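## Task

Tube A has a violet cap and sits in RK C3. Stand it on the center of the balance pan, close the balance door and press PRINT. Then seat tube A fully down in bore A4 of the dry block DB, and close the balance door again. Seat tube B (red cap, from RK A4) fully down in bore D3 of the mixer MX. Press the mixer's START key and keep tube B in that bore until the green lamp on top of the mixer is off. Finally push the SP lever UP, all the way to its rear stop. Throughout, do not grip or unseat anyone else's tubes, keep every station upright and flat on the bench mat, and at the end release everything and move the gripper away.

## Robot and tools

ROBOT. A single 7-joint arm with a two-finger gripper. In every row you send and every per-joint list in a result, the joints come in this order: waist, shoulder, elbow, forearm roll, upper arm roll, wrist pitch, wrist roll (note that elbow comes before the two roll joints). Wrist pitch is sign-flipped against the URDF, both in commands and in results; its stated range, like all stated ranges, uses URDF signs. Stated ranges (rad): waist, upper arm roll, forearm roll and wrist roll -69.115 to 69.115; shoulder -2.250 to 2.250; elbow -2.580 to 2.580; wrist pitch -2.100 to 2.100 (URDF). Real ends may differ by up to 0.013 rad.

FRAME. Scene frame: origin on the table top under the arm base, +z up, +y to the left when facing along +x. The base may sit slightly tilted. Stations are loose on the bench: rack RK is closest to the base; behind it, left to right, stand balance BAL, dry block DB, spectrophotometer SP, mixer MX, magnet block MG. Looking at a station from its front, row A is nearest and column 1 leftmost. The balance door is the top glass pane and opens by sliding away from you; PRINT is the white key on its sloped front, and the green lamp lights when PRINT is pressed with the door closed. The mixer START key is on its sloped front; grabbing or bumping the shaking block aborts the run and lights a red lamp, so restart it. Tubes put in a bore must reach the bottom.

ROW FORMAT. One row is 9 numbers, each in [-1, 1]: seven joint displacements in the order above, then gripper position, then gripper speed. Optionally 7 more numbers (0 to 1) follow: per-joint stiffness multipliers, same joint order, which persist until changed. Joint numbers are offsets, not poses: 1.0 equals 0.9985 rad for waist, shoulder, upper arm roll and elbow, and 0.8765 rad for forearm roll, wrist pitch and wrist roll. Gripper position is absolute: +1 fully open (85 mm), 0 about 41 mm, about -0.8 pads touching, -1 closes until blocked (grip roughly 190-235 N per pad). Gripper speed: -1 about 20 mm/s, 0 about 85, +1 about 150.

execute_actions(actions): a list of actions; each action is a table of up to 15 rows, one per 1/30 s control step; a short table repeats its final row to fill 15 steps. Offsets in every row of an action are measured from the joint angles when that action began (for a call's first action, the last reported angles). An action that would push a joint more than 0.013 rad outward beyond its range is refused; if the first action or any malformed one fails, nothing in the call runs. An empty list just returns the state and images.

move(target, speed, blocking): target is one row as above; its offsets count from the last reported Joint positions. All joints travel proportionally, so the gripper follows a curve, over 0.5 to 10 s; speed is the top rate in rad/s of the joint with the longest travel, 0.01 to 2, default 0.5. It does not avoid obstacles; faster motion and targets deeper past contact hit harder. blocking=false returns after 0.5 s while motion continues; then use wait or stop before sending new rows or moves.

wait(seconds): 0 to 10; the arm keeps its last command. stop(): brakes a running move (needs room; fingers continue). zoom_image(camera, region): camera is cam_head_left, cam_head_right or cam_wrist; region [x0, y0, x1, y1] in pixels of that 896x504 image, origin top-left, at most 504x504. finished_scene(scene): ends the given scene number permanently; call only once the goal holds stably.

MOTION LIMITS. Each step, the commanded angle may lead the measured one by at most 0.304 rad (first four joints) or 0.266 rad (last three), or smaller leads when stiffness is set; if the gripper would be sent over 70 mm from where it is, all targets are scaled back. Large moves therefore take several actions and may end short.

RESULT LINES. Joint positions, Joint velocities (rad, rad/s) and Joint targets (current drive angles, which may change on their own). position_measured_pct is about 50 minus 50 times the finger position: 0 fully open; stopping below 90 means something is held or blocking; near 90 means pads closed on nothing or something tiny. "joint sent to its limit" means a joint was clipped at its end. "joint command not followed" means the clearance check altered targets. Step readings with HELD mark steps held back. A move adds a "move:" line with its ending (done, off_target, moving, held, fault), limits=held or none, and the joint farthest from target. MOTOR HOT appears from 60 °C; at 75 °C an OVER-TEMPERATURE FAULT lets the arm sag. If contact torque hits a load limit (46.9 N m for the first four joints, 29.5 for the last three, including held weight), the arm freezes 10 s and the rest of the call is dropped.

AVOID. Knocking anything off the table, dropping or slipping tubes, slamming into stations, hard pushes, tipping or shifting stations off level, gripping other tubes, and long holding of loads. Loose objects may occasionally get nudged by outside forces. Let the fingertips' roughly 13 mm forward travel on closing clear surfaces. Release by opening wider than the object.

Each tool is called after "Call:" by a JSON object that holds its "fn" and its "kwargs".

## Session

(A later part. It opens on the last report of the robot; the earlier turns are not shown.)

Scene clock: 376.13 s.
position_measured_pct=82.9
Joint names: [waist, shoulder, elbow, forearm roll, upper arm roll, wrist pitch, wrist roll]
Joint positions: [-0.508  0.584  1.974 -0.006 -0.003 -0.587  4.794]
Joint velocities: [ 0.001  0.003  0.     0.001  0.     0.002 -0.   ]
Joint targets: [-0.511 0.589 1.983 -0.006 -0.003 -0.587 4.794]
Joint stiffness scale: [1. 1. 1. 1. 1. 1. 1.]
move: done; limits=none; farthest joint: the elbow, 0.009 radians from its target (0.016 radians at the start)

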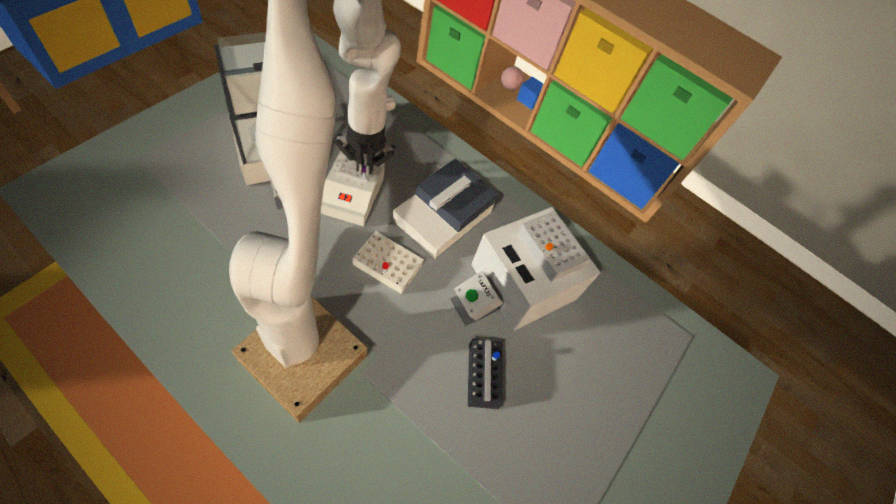

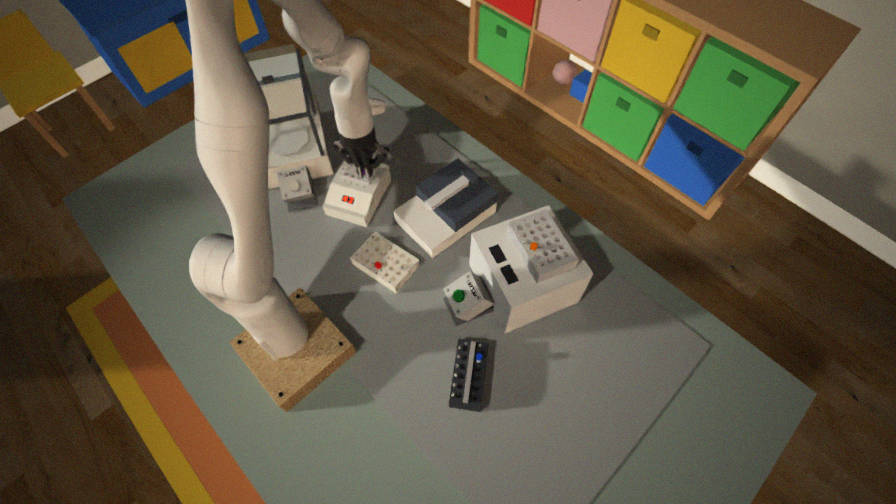

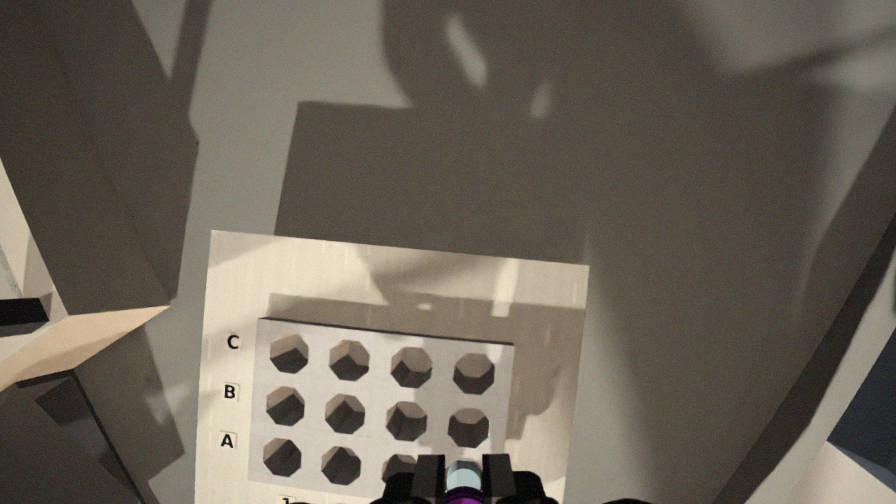

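In. Continue.

Call:
{"fn": "move", "kwargs": {"target": [0,0.04,0.016,0,0,0.064,0,-0.8,0], "speed": 0.04}}

Call:
{"fn": "move", "kwargs": {"target": [0,0.025,0.012,0,0,0.035,0,-0.8,0], "speed": 0.03}}

Scene clock: 381.20 s.
position_measured_pct=82.9
Joint names: [waist, shoulder, elbow, forearm roll, upper arm roll, wrist pitch, wrist roll]
Joint positions: [-0.508  0.61   1.984 -0.006 -0.003 -0.546  4.794]
Joint velocities: [-0.     0.001  0.001 -0.001 -0.001 -0.    -0.   ]
Joint targets: [-0.508 0.624 1.990 -0.006 -0.003 -0.531 4.794]
Joint stiffness scale: [1. 1. 1. 1. 1. 1. 1.]
move: off_target; limits=none; farthest joint: the wrist pitch, 0.015 radians from its target (0.056 radians at the start)

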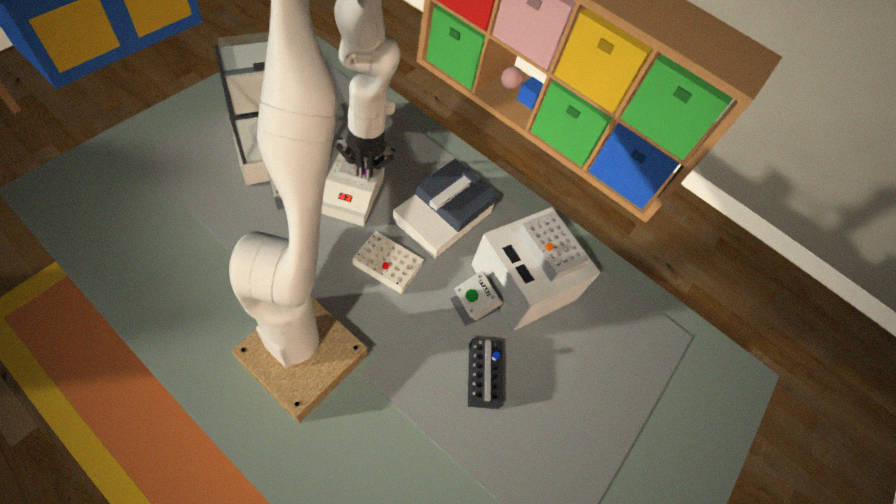

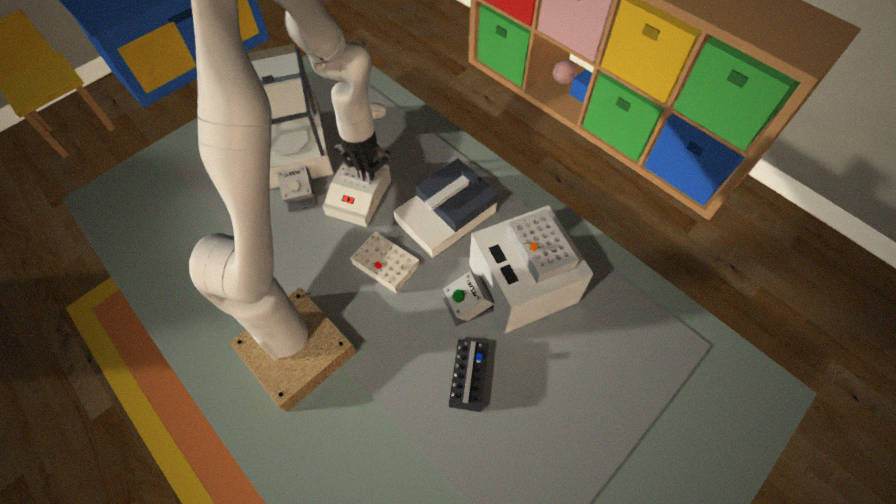

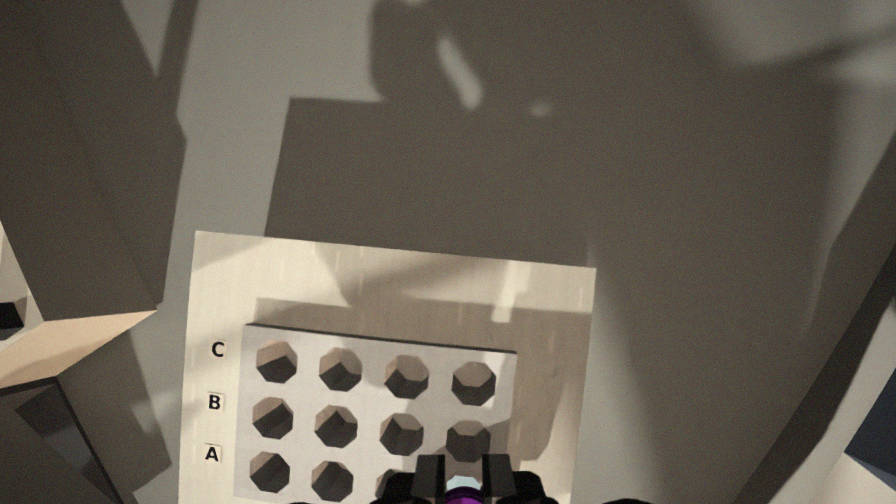

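Scene clock: 382.43 s.
position_measured_pct=82.9
Joint names: [waist, shoulder, elbow, forearm roll, upper arm roll, wrist pitch, wrist roll]
Joint positions: [-0.508  0.609  1.988 -0.006 -0.003 -0.538  4.794]
Joint velocities: [-0. -0.  0.  0. -0.  0.  0.]
Joint targets: [-0.508 0.635 1.996 -0.006 -0.003 -0.516 4.794]
Joint stiffness scale: [1. 1. 1. 1. 1. 1. 1.]
move: off_target; limits=none; farthest joint: the shoulder, 0.026 radians from its target (0.025 radians at the start)

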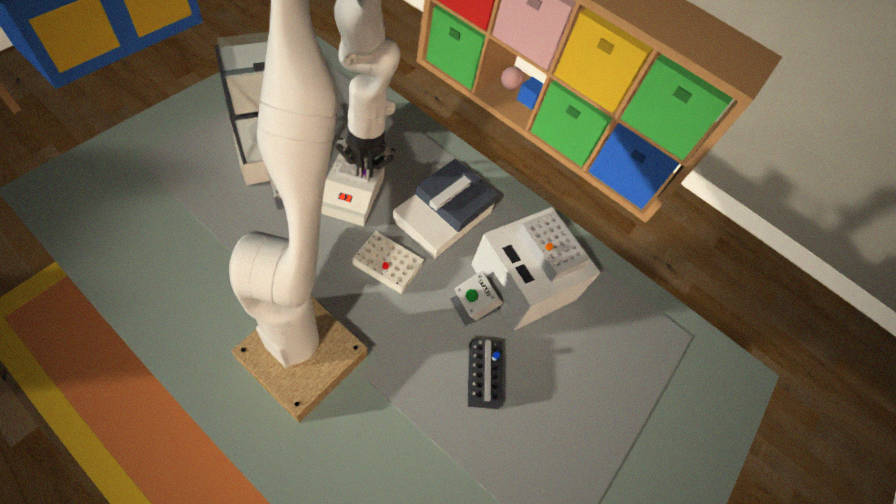

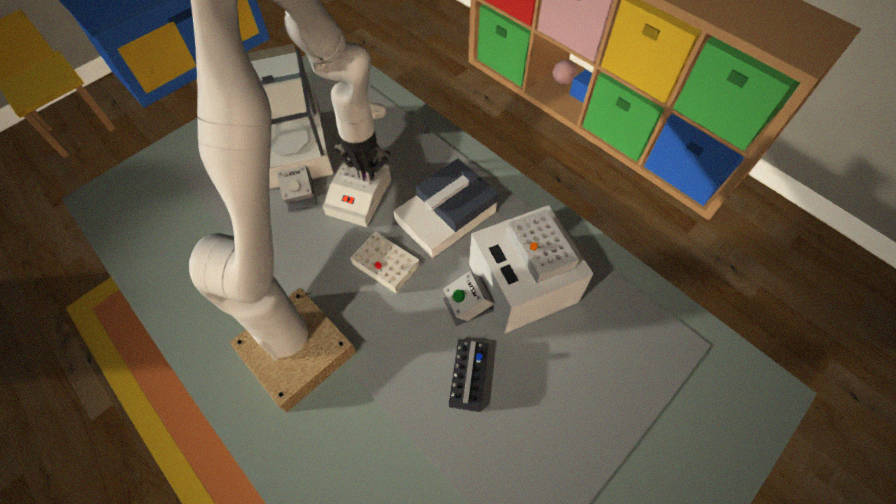

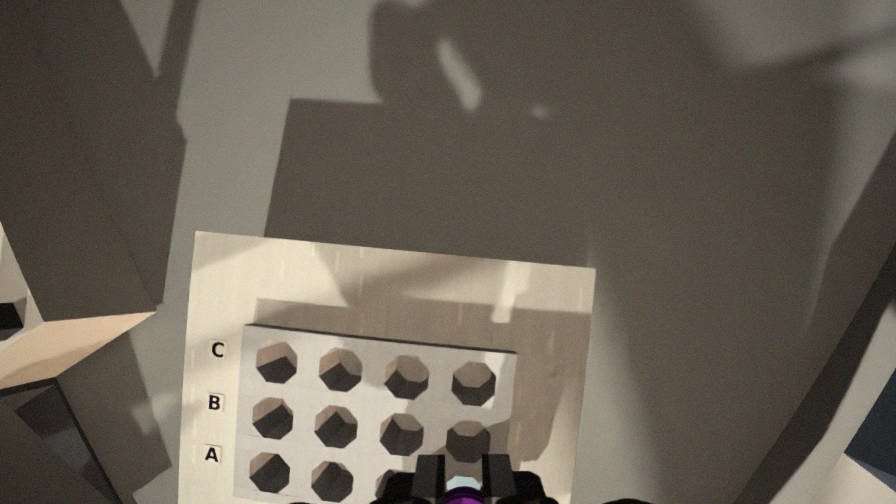

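Call:
{"fn": "move", "kwargs": {"target": [0,0,0,0,0,0,0,0.1,0]}}

Call:
{"fn": "move", "kwargs": {"target": [0,-0.38,-0.33,0,0,-0.82,0,0.1,0]}}

Call:
{"fn": "move", "kwargs": {"target": [-0.475,0.1,-0.25,0,0,-0.17,0.05,0.1,0]}}

Scene clock: 386.37 s.
position_measured_pct=45.2
Joint names: [waist, shoulder, elbow, forearm roll, upper arm roll, wrist pitch, wrist roll]
Joint positions: [-0.508  0.607  1.988 -0.006 -0.003 -0.54   4.794]
Joint velocities: [-0.001 -0.001 -0.    -0.001 -0.     0.    -0.   ]
Joint targets: [-0.508 0.609 1.988 -0.006 -0.003 -0.538 4.794]
Joint stiffness scale: [1. 1. 1. 1. 1. 1. 1.]
move: done; limits=none; farthest joint: the shoulder, 0.002 radians from its target (0.000 radians at the start)

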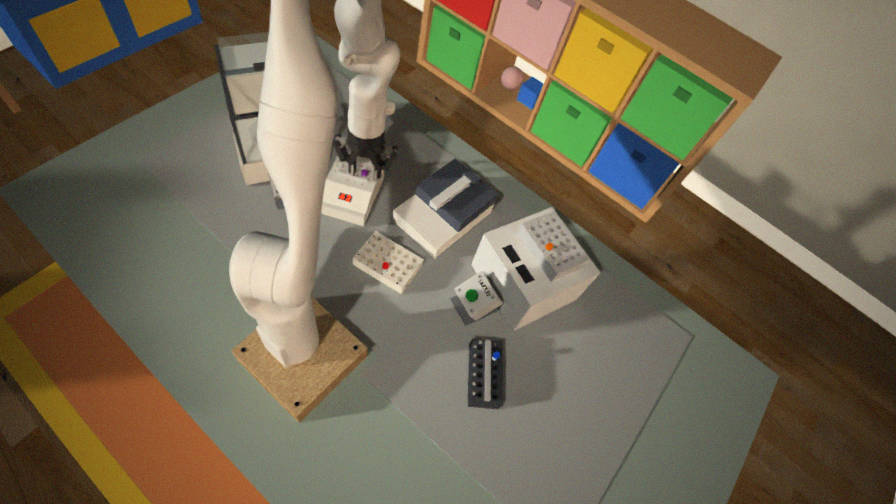

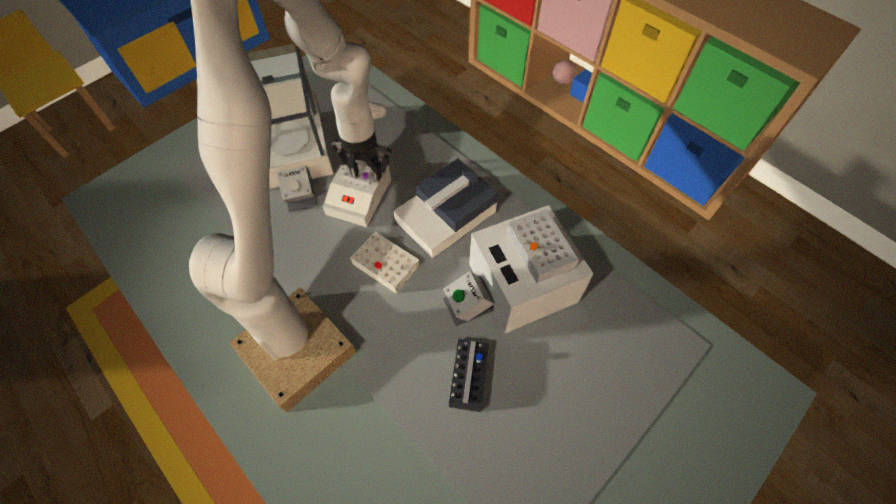

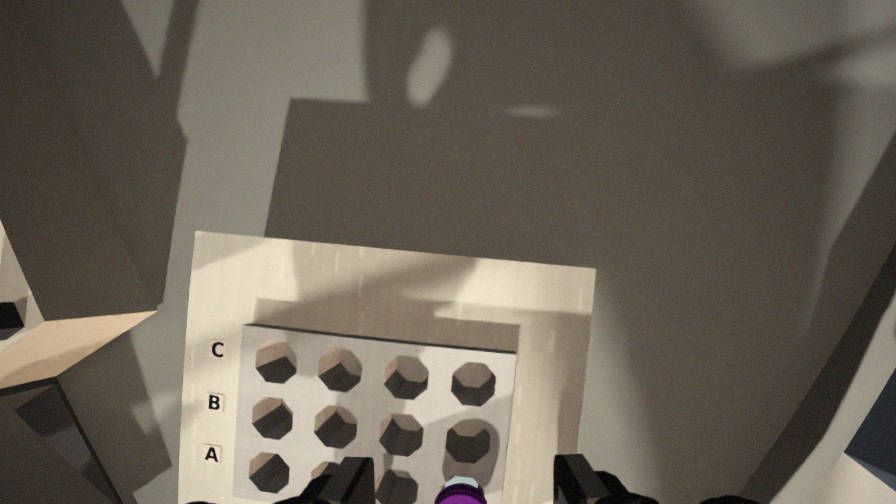

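Scene clock: 388.40 s.
position_measured_pct=45.2
Joint names: [waist, shoulder, elbow, forearm roll, upper arm roll, wrist pitch, wrist roll]
Joint positions: [-0.508  0.23   1.664 -0.006 -0.003 -1.253  4.794]
Joint velocities: [ 0.001 -0.002 -0.    -0.     0.    -0.001 -0.   ]
Joint targets: [-0.508 0.227 1.659 -0.006 -0.003 -1.259 4.794]
Joint stiffness scale: [1. 1. 1. 1. 1. 1. 1.]
move: done; limits=none; farthest joint: the elbow, 0.005 radians from its target (0.330 radians at the start)

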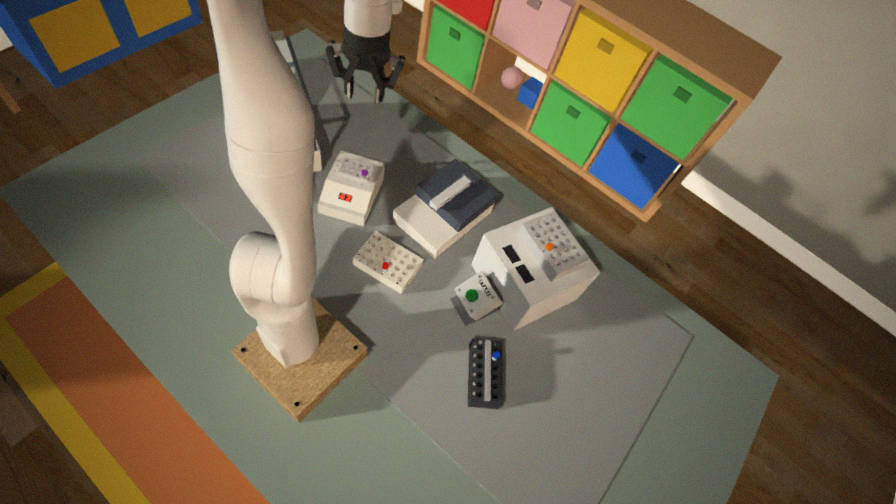

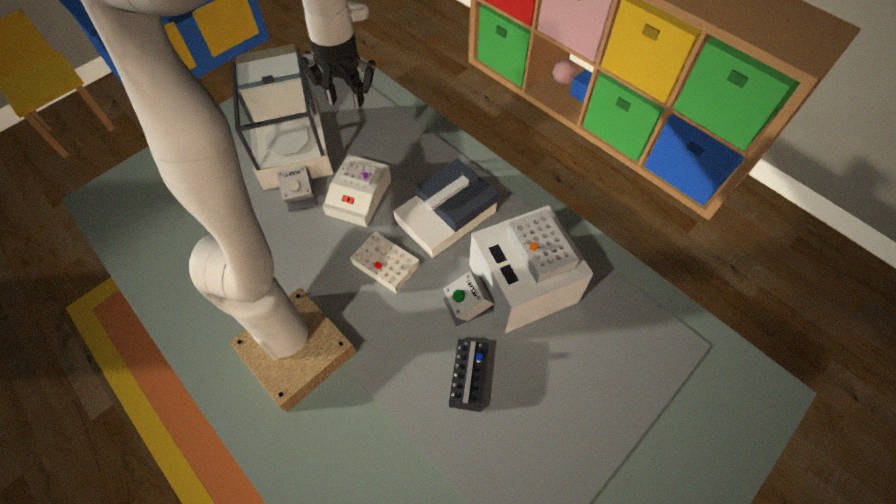

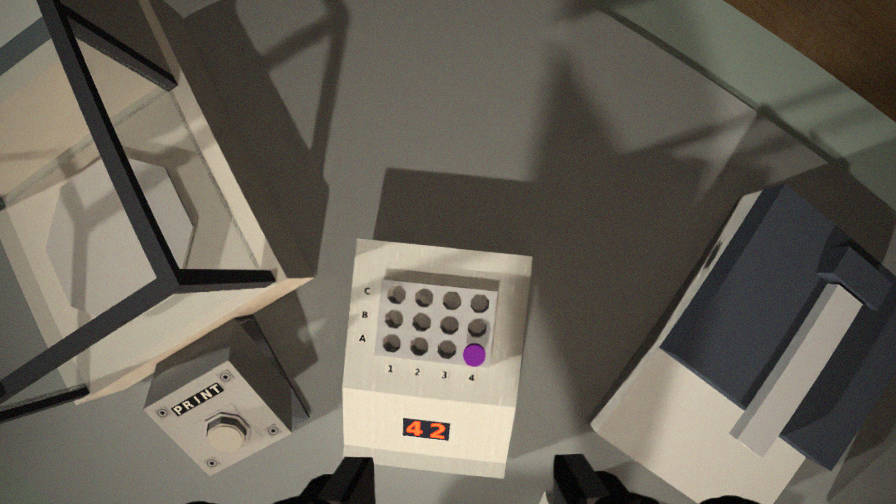

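Scene clock: 390.00 s.
position_measured_pct=45.2
Joint names: [waist, shoulder, elbow, forearm roll, upper arm roll, wrist pitch, wrist roll]
Joint positions: [-0.98   0.327  1.419 -0.006 -0.003 -1.397  4.829]
Joint velocities: [-0.003  0.001 -0.    -0.001 -0.    -0.001 -0.001]
Joint targets: [-0.983 0.330 1.414 -0.006 -0.003 -1.402 4.838]
Joint stiffness scale: [1. 1. 1. 1. 1. 1. 1.]
move: done; limits=none; farthest joint: the wrist roll, 0.009 radians from its target (0.044 radians at the start)

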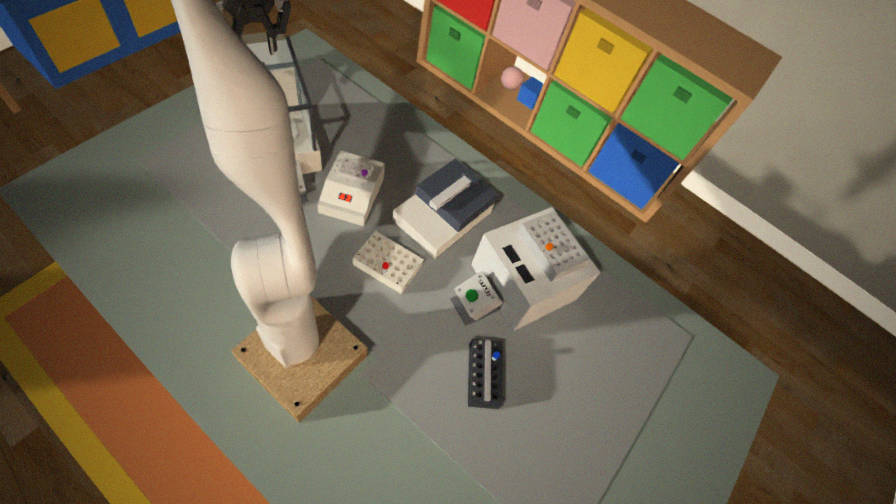

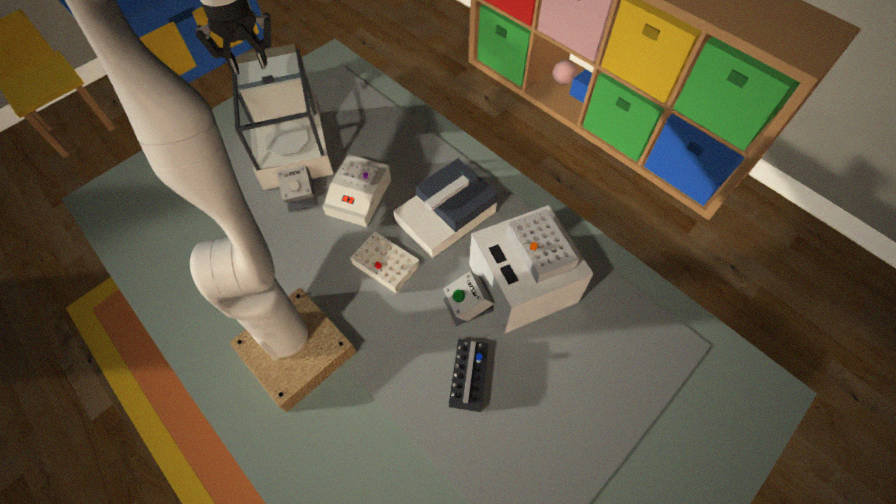

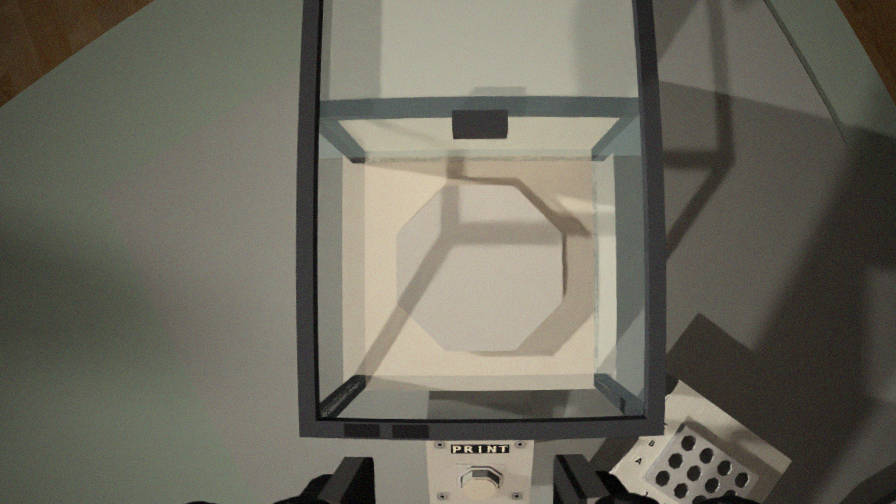

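Call:
{"fn": "move", "kwargs": {"target": [-0.014,0.365,-0.205,0,0,0.202,-0.02,0.1,0], "speed": 0.25}}

Call:
{"fn": "move", "kwargs": {"target": [0,0,0,0,0,0,0,-0.45,0]}}

Call:
{"fn": "move", "kwargs": {"target": [0.014,-0.143,0.272,0,0,0.145,0.018,-0.45,0], "speed": 0.12}}

Call:
{"fn": "move", "kwargs": {"target": [0.015,-0.116,0.211,0,0,0.103,0.018,-0.45,0], "speed": 0.1}}

Call:
{"fn": "move", "kwargs": {"target": [0,0,0,0,0,0,0,0.1,0]}}

Call:
{"fn": "move", "kwargs": {"target": [0,-0.3,0.1,0,0,-0.23,0,0.1,0], "speed": 0.4}}

Scene clock: 401.20 s.
position_measured_pct=45.2
Joint names: [waist, shoulder, elbow, forearm roll, upper arm roll, wrist pitch, wrist roll]
Joint positions: [-0.991  0.69   1.219 -0.006 -0.003 -1.225  4.82 ]
Joint velocities: [-0.001  0.004  0.    -0.    -0.     0.001 -0.001]
Joint targets: [-0.994 0.692 1.214 -0.006 -0.003 -1.220 4.811]
Joint stiffness scale: [1. 1. 1. 1. 1. 1. 1.]
move: done; limits=none; farthest joint: the wrist roll, 0.009 radians from its target (0.017 radians at the start)

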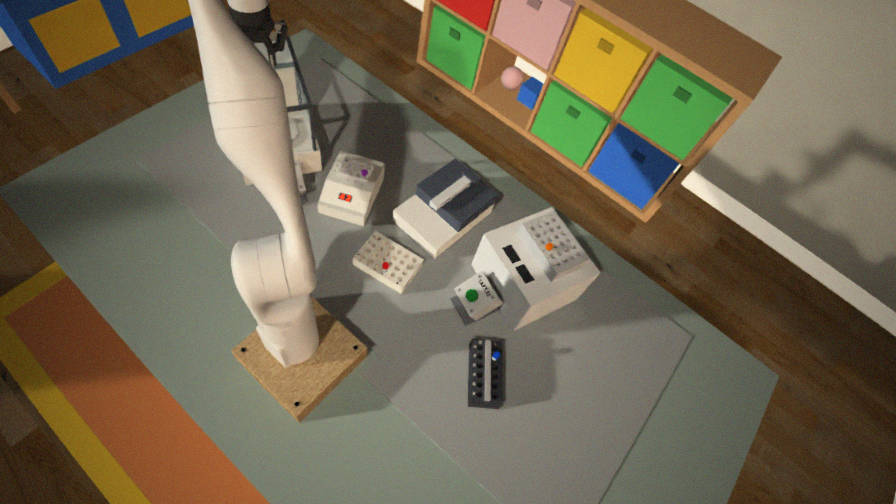

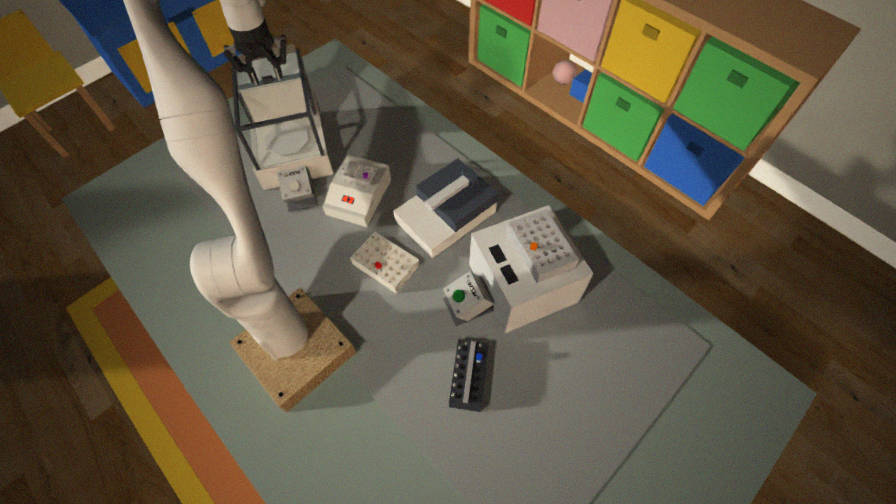

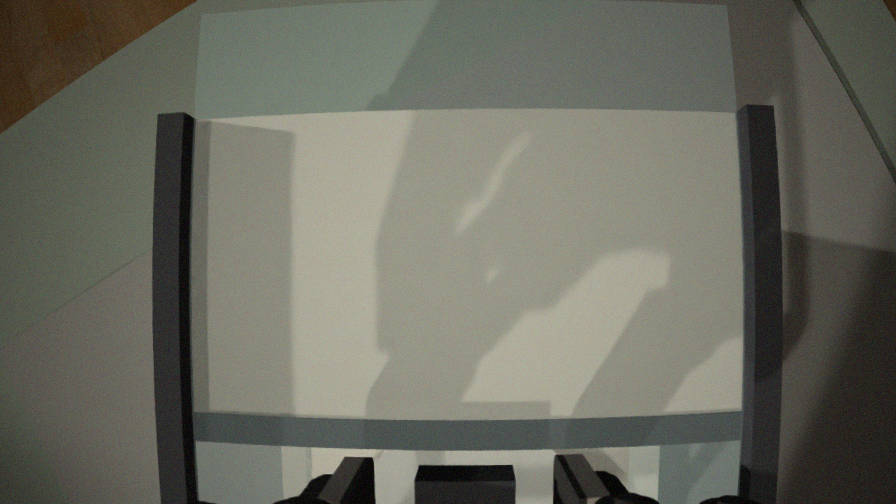

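Scene clock: 401.77 s.
position_measured_pct=68.7
Joint names: [waist, shoulder, elbow, forearm roll, upper arm roll, wrist pitch, wrist roll]
Joint positions: [-0.991  0.689  1.219 -0.006 -0.003 -1.225  4.82 ]
Joint velocities: [ 0.001 -0.     0.    -0.    -0.    -0.001 -0.001]
Joint targets: [-0.991 0.690 1.219 -0.006 -0.003 -1.225 4.820]
Joint stiffness scale: [1. 1. 1. 1. 1. 1. 1.]
move: done; limits=none; farthest joint: the shoulder, 0.001 radians from its target (0.000 radians at the start)

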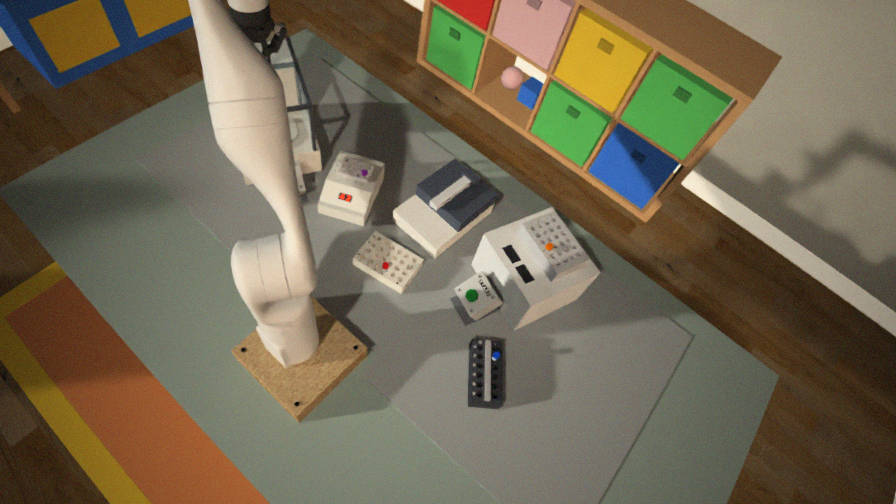

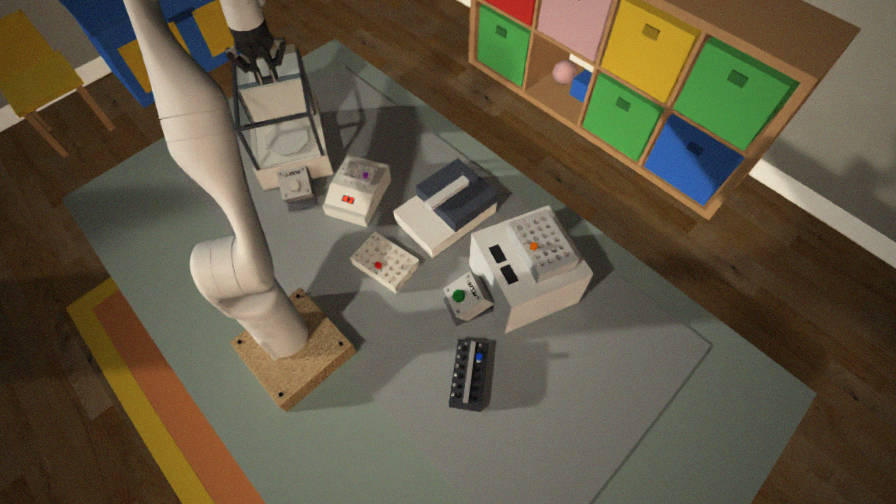

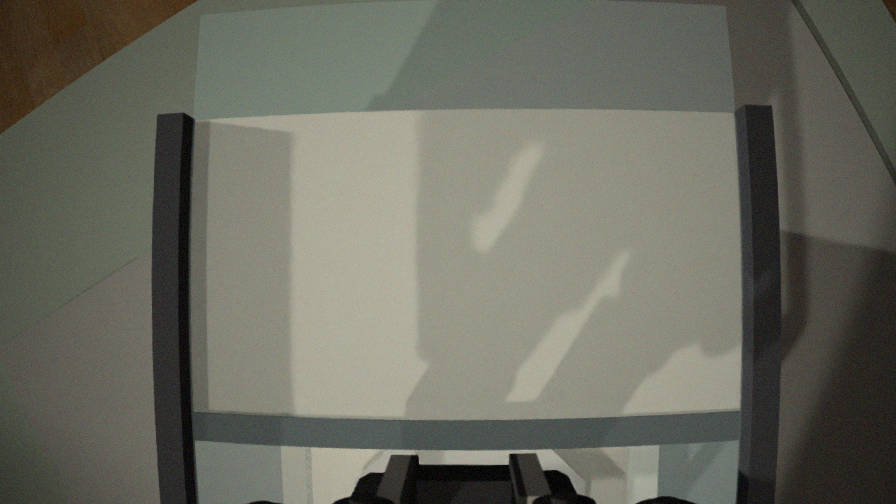

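Scene clock: 404.40 s.
position_measured_pct=68.7
Joint names: [waist, shoulder, elbow, forearm roll, upper arm roll, wrist pitch, wrist roll]
Joint positions: [-0.98   0.548  1.485 -0.006 -0.003 -1.102  4.828]
Joint velocities: [-0.001 -0.002  0.002  0.001 -0.    -0.     0.   ]
Joint targets: [-0.977 0.547 1.491 -0.006 -0.003 -1.098 4.836]
Joint stiffness scale: [1. 1. 1. 1. 1. 1. 1.]
move: done; limits=none; farthest joint: the wrist roll, 0.008 radians from its target (0.016 radians at the start)

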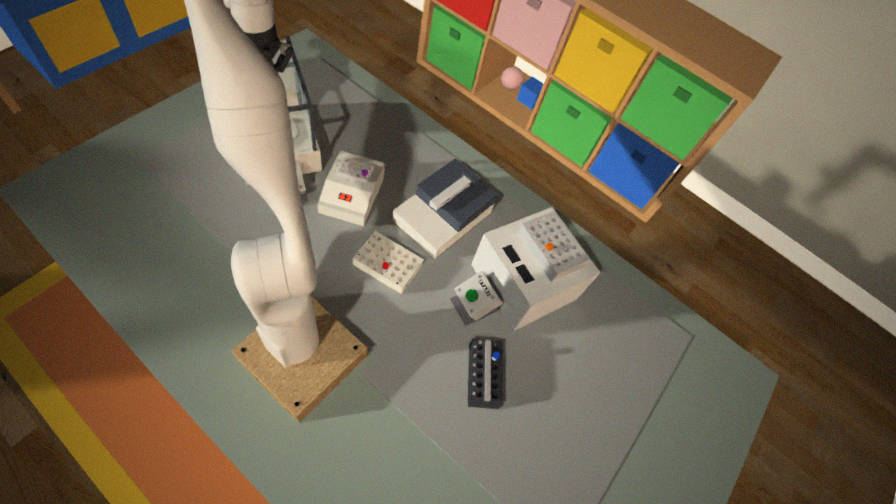

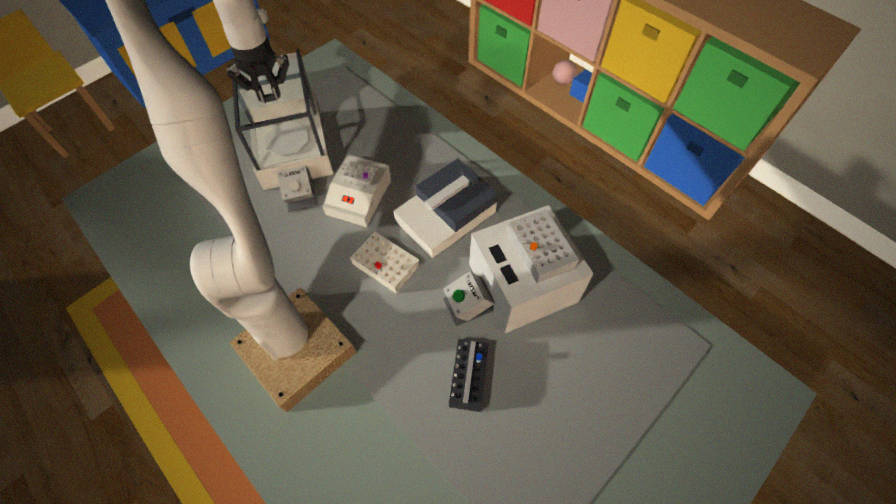

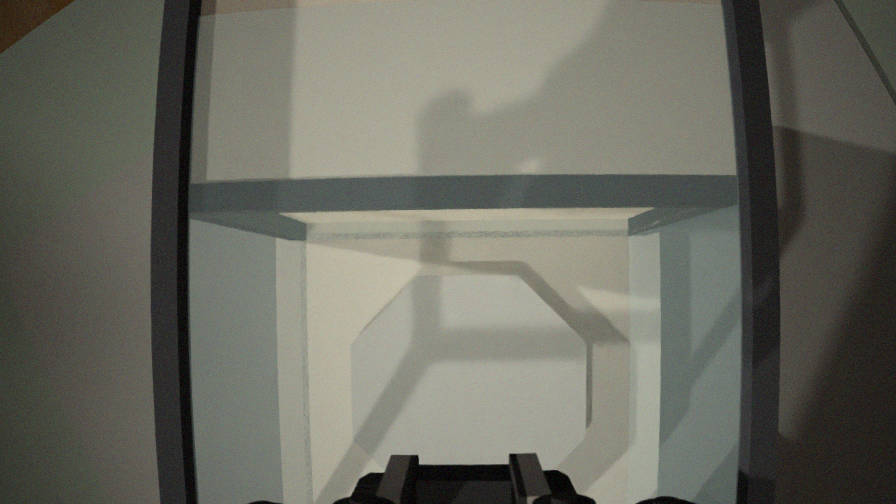

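Scene clock: 406.87 s.
position_measured_pct=68.7
Joint names: [waist, shoulder, elbow, forearm roll, upper arm roll, wrist pitch, wrist roll]
Joint positions: [-0.969  0.433  1.688 -0.006 -0.003 -1.013  4.836]
Joint velocities: [ 0.001 -0.002  0.001  0.     0.001  0.     0.   ]
Joint targets: [-0.965 0.432 1.695 -0.006 -0.003 -1.012 4.844]
Joint stiffness scale: [1. 1. 1. 1. 1. 1. 1.]
move: done; limits=none; farthest joint: the elbow, 0.008 radians from its target (0.211 radians at the start)

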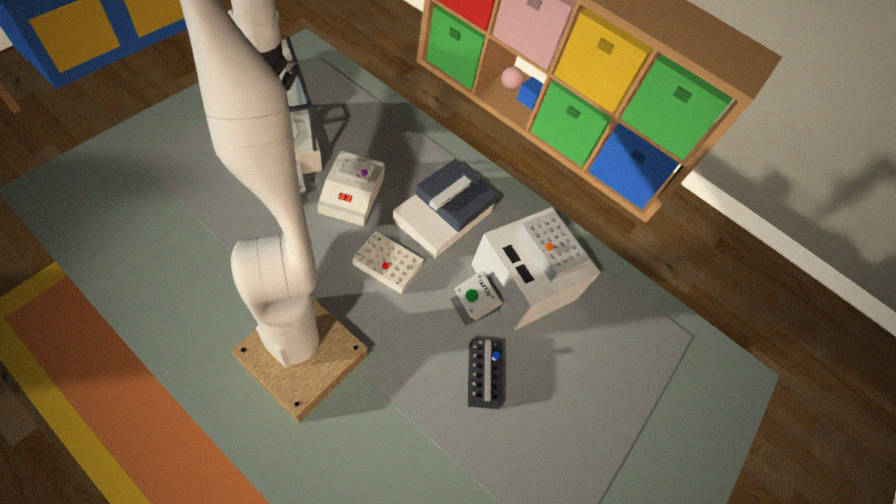

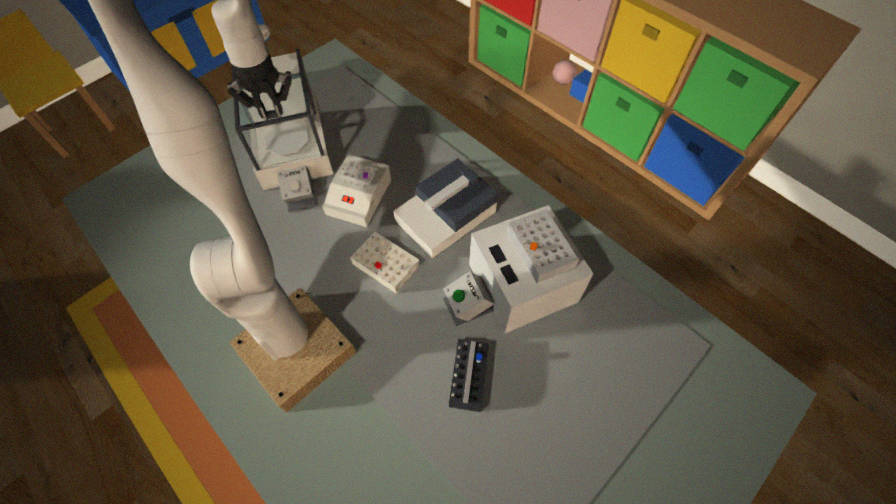

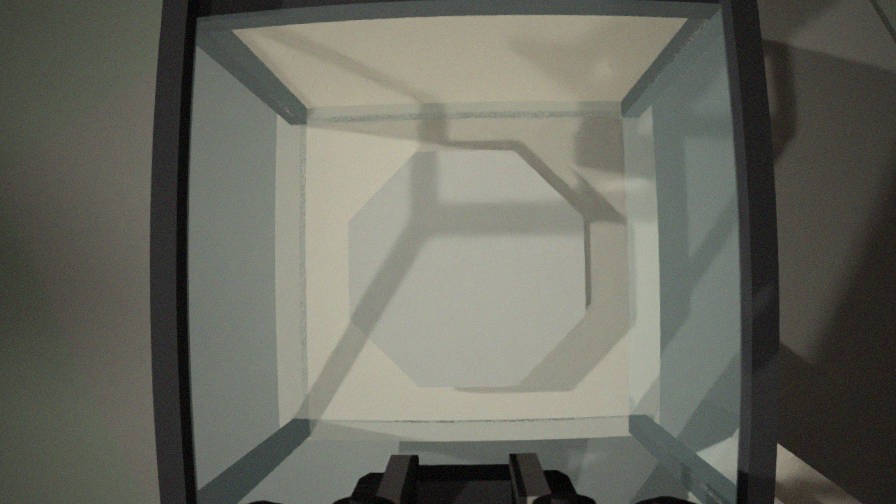

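Scene clock: 407.50 s.
position_measured_pct=45.2
Joint names: [waist, shoulder, elbow, forearm roll, upper arm roll, wrist pitch, wrist roll]
Joint positions: [-0.969  0.433  1.688 -0.006 -0.003 -1.013  4.836]
Joint velocities: [-0.    -0.     0.001  0.    -0.    -0.001 -0.   ]
Joint targets: [-0.969 0.433 1.688 -0.006 -0.003 -1.013 4.836]
Joint stiffness scale: [1. 1. 1. 1. 1. 1. 1.]
move: done; limits=none; farthest joint: the waist, 0.000 radians from its target (0.000 radians at the start)

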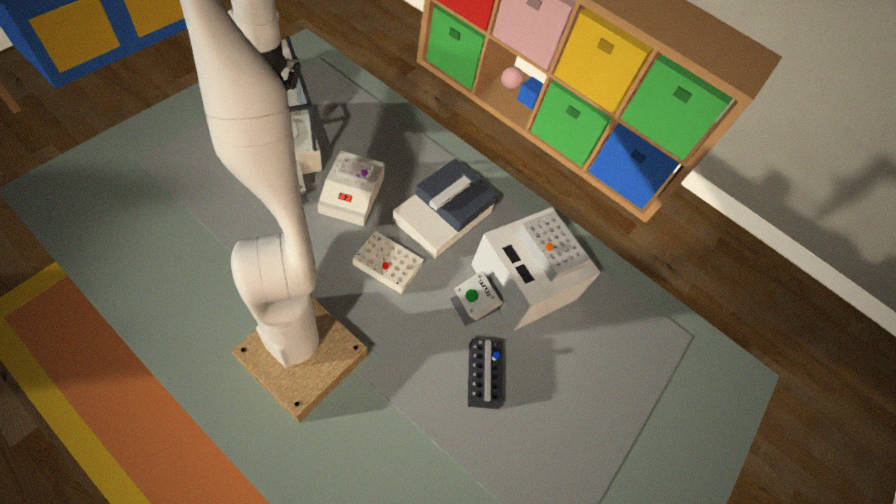

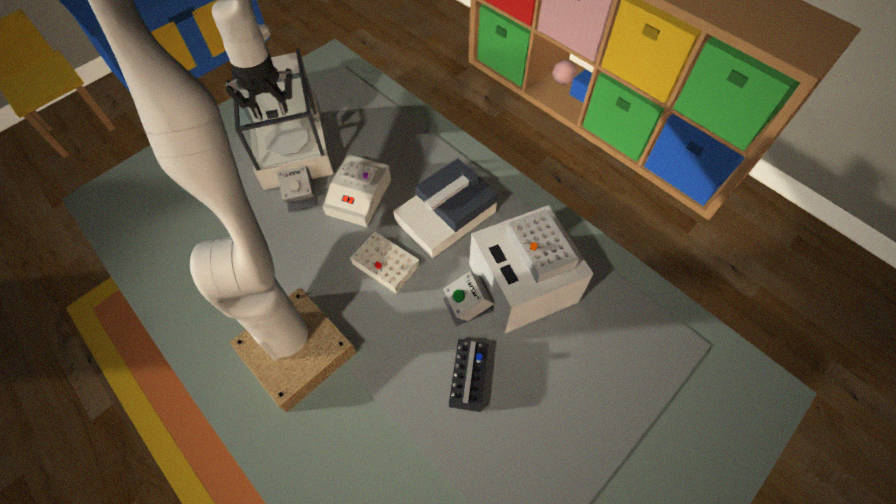

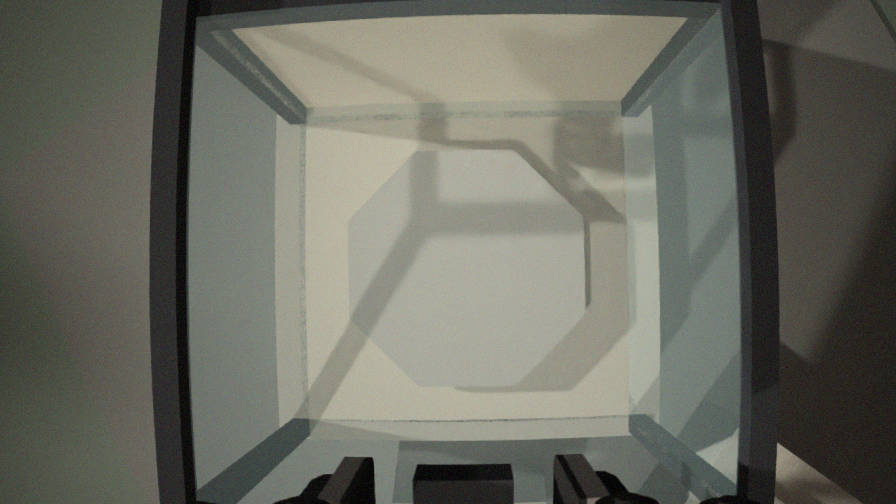

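Scene clock: 408.87 s.
position_measured_pct=45.2
Joint names: [waist, shoulder, elbow, forearm roll, upper arm roll, wrist pitch, wrist roll]
Joint positions: [-0.969  0.136  1.783 -0.006 -0.003 -1.21   4.836]
Joint velocities: [ 0.    -0.003 -0.     0.     0.    -0.001  0.   ]
Joint targets: [-0.969 0.134 1.788 -0.006 -0.003 -1.215 4.836]
Joint stiffness scale: [1. 1. 1. 1. 1. 1. 1.]
move: done; limits=none; farthest joint: the elbow, 0.005 radians from its target (0.100 radians at the start)

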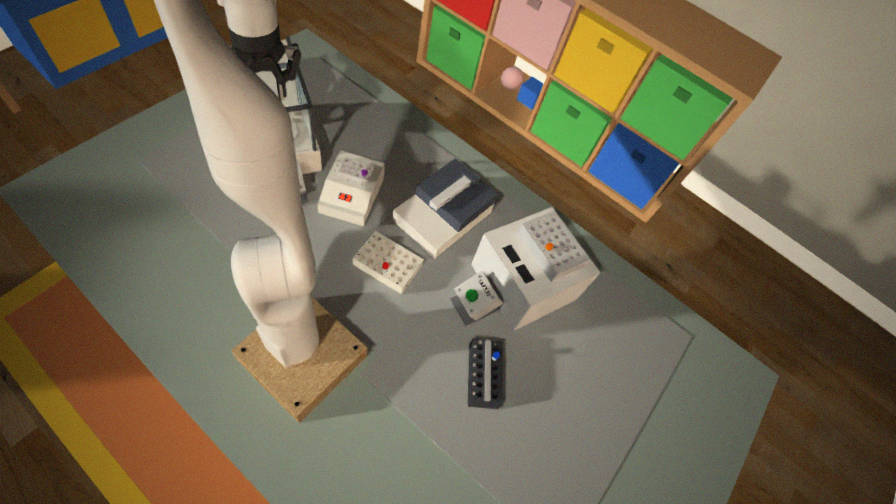

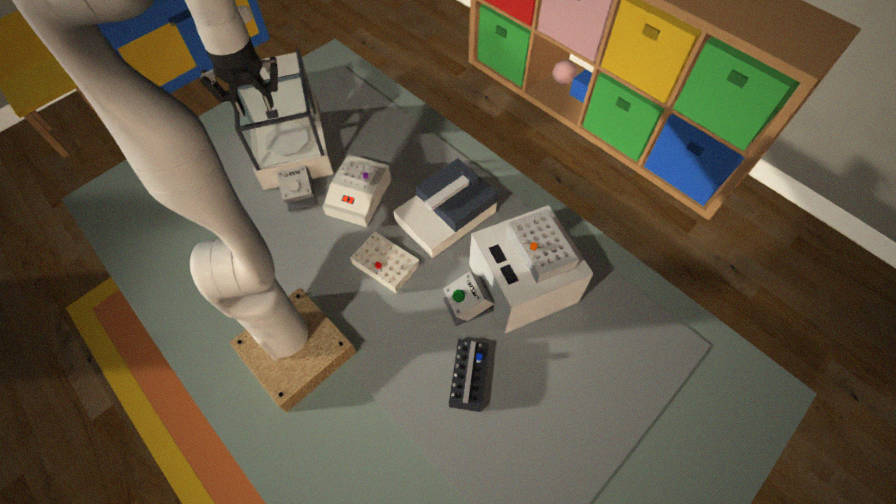

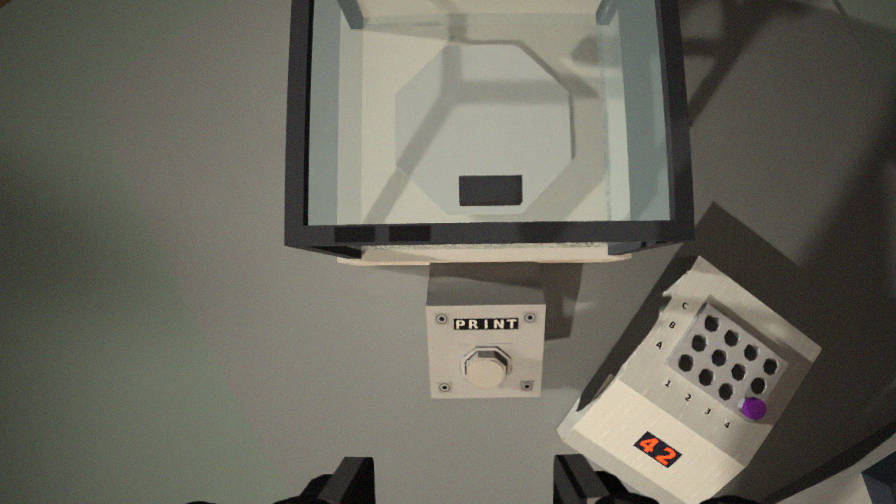

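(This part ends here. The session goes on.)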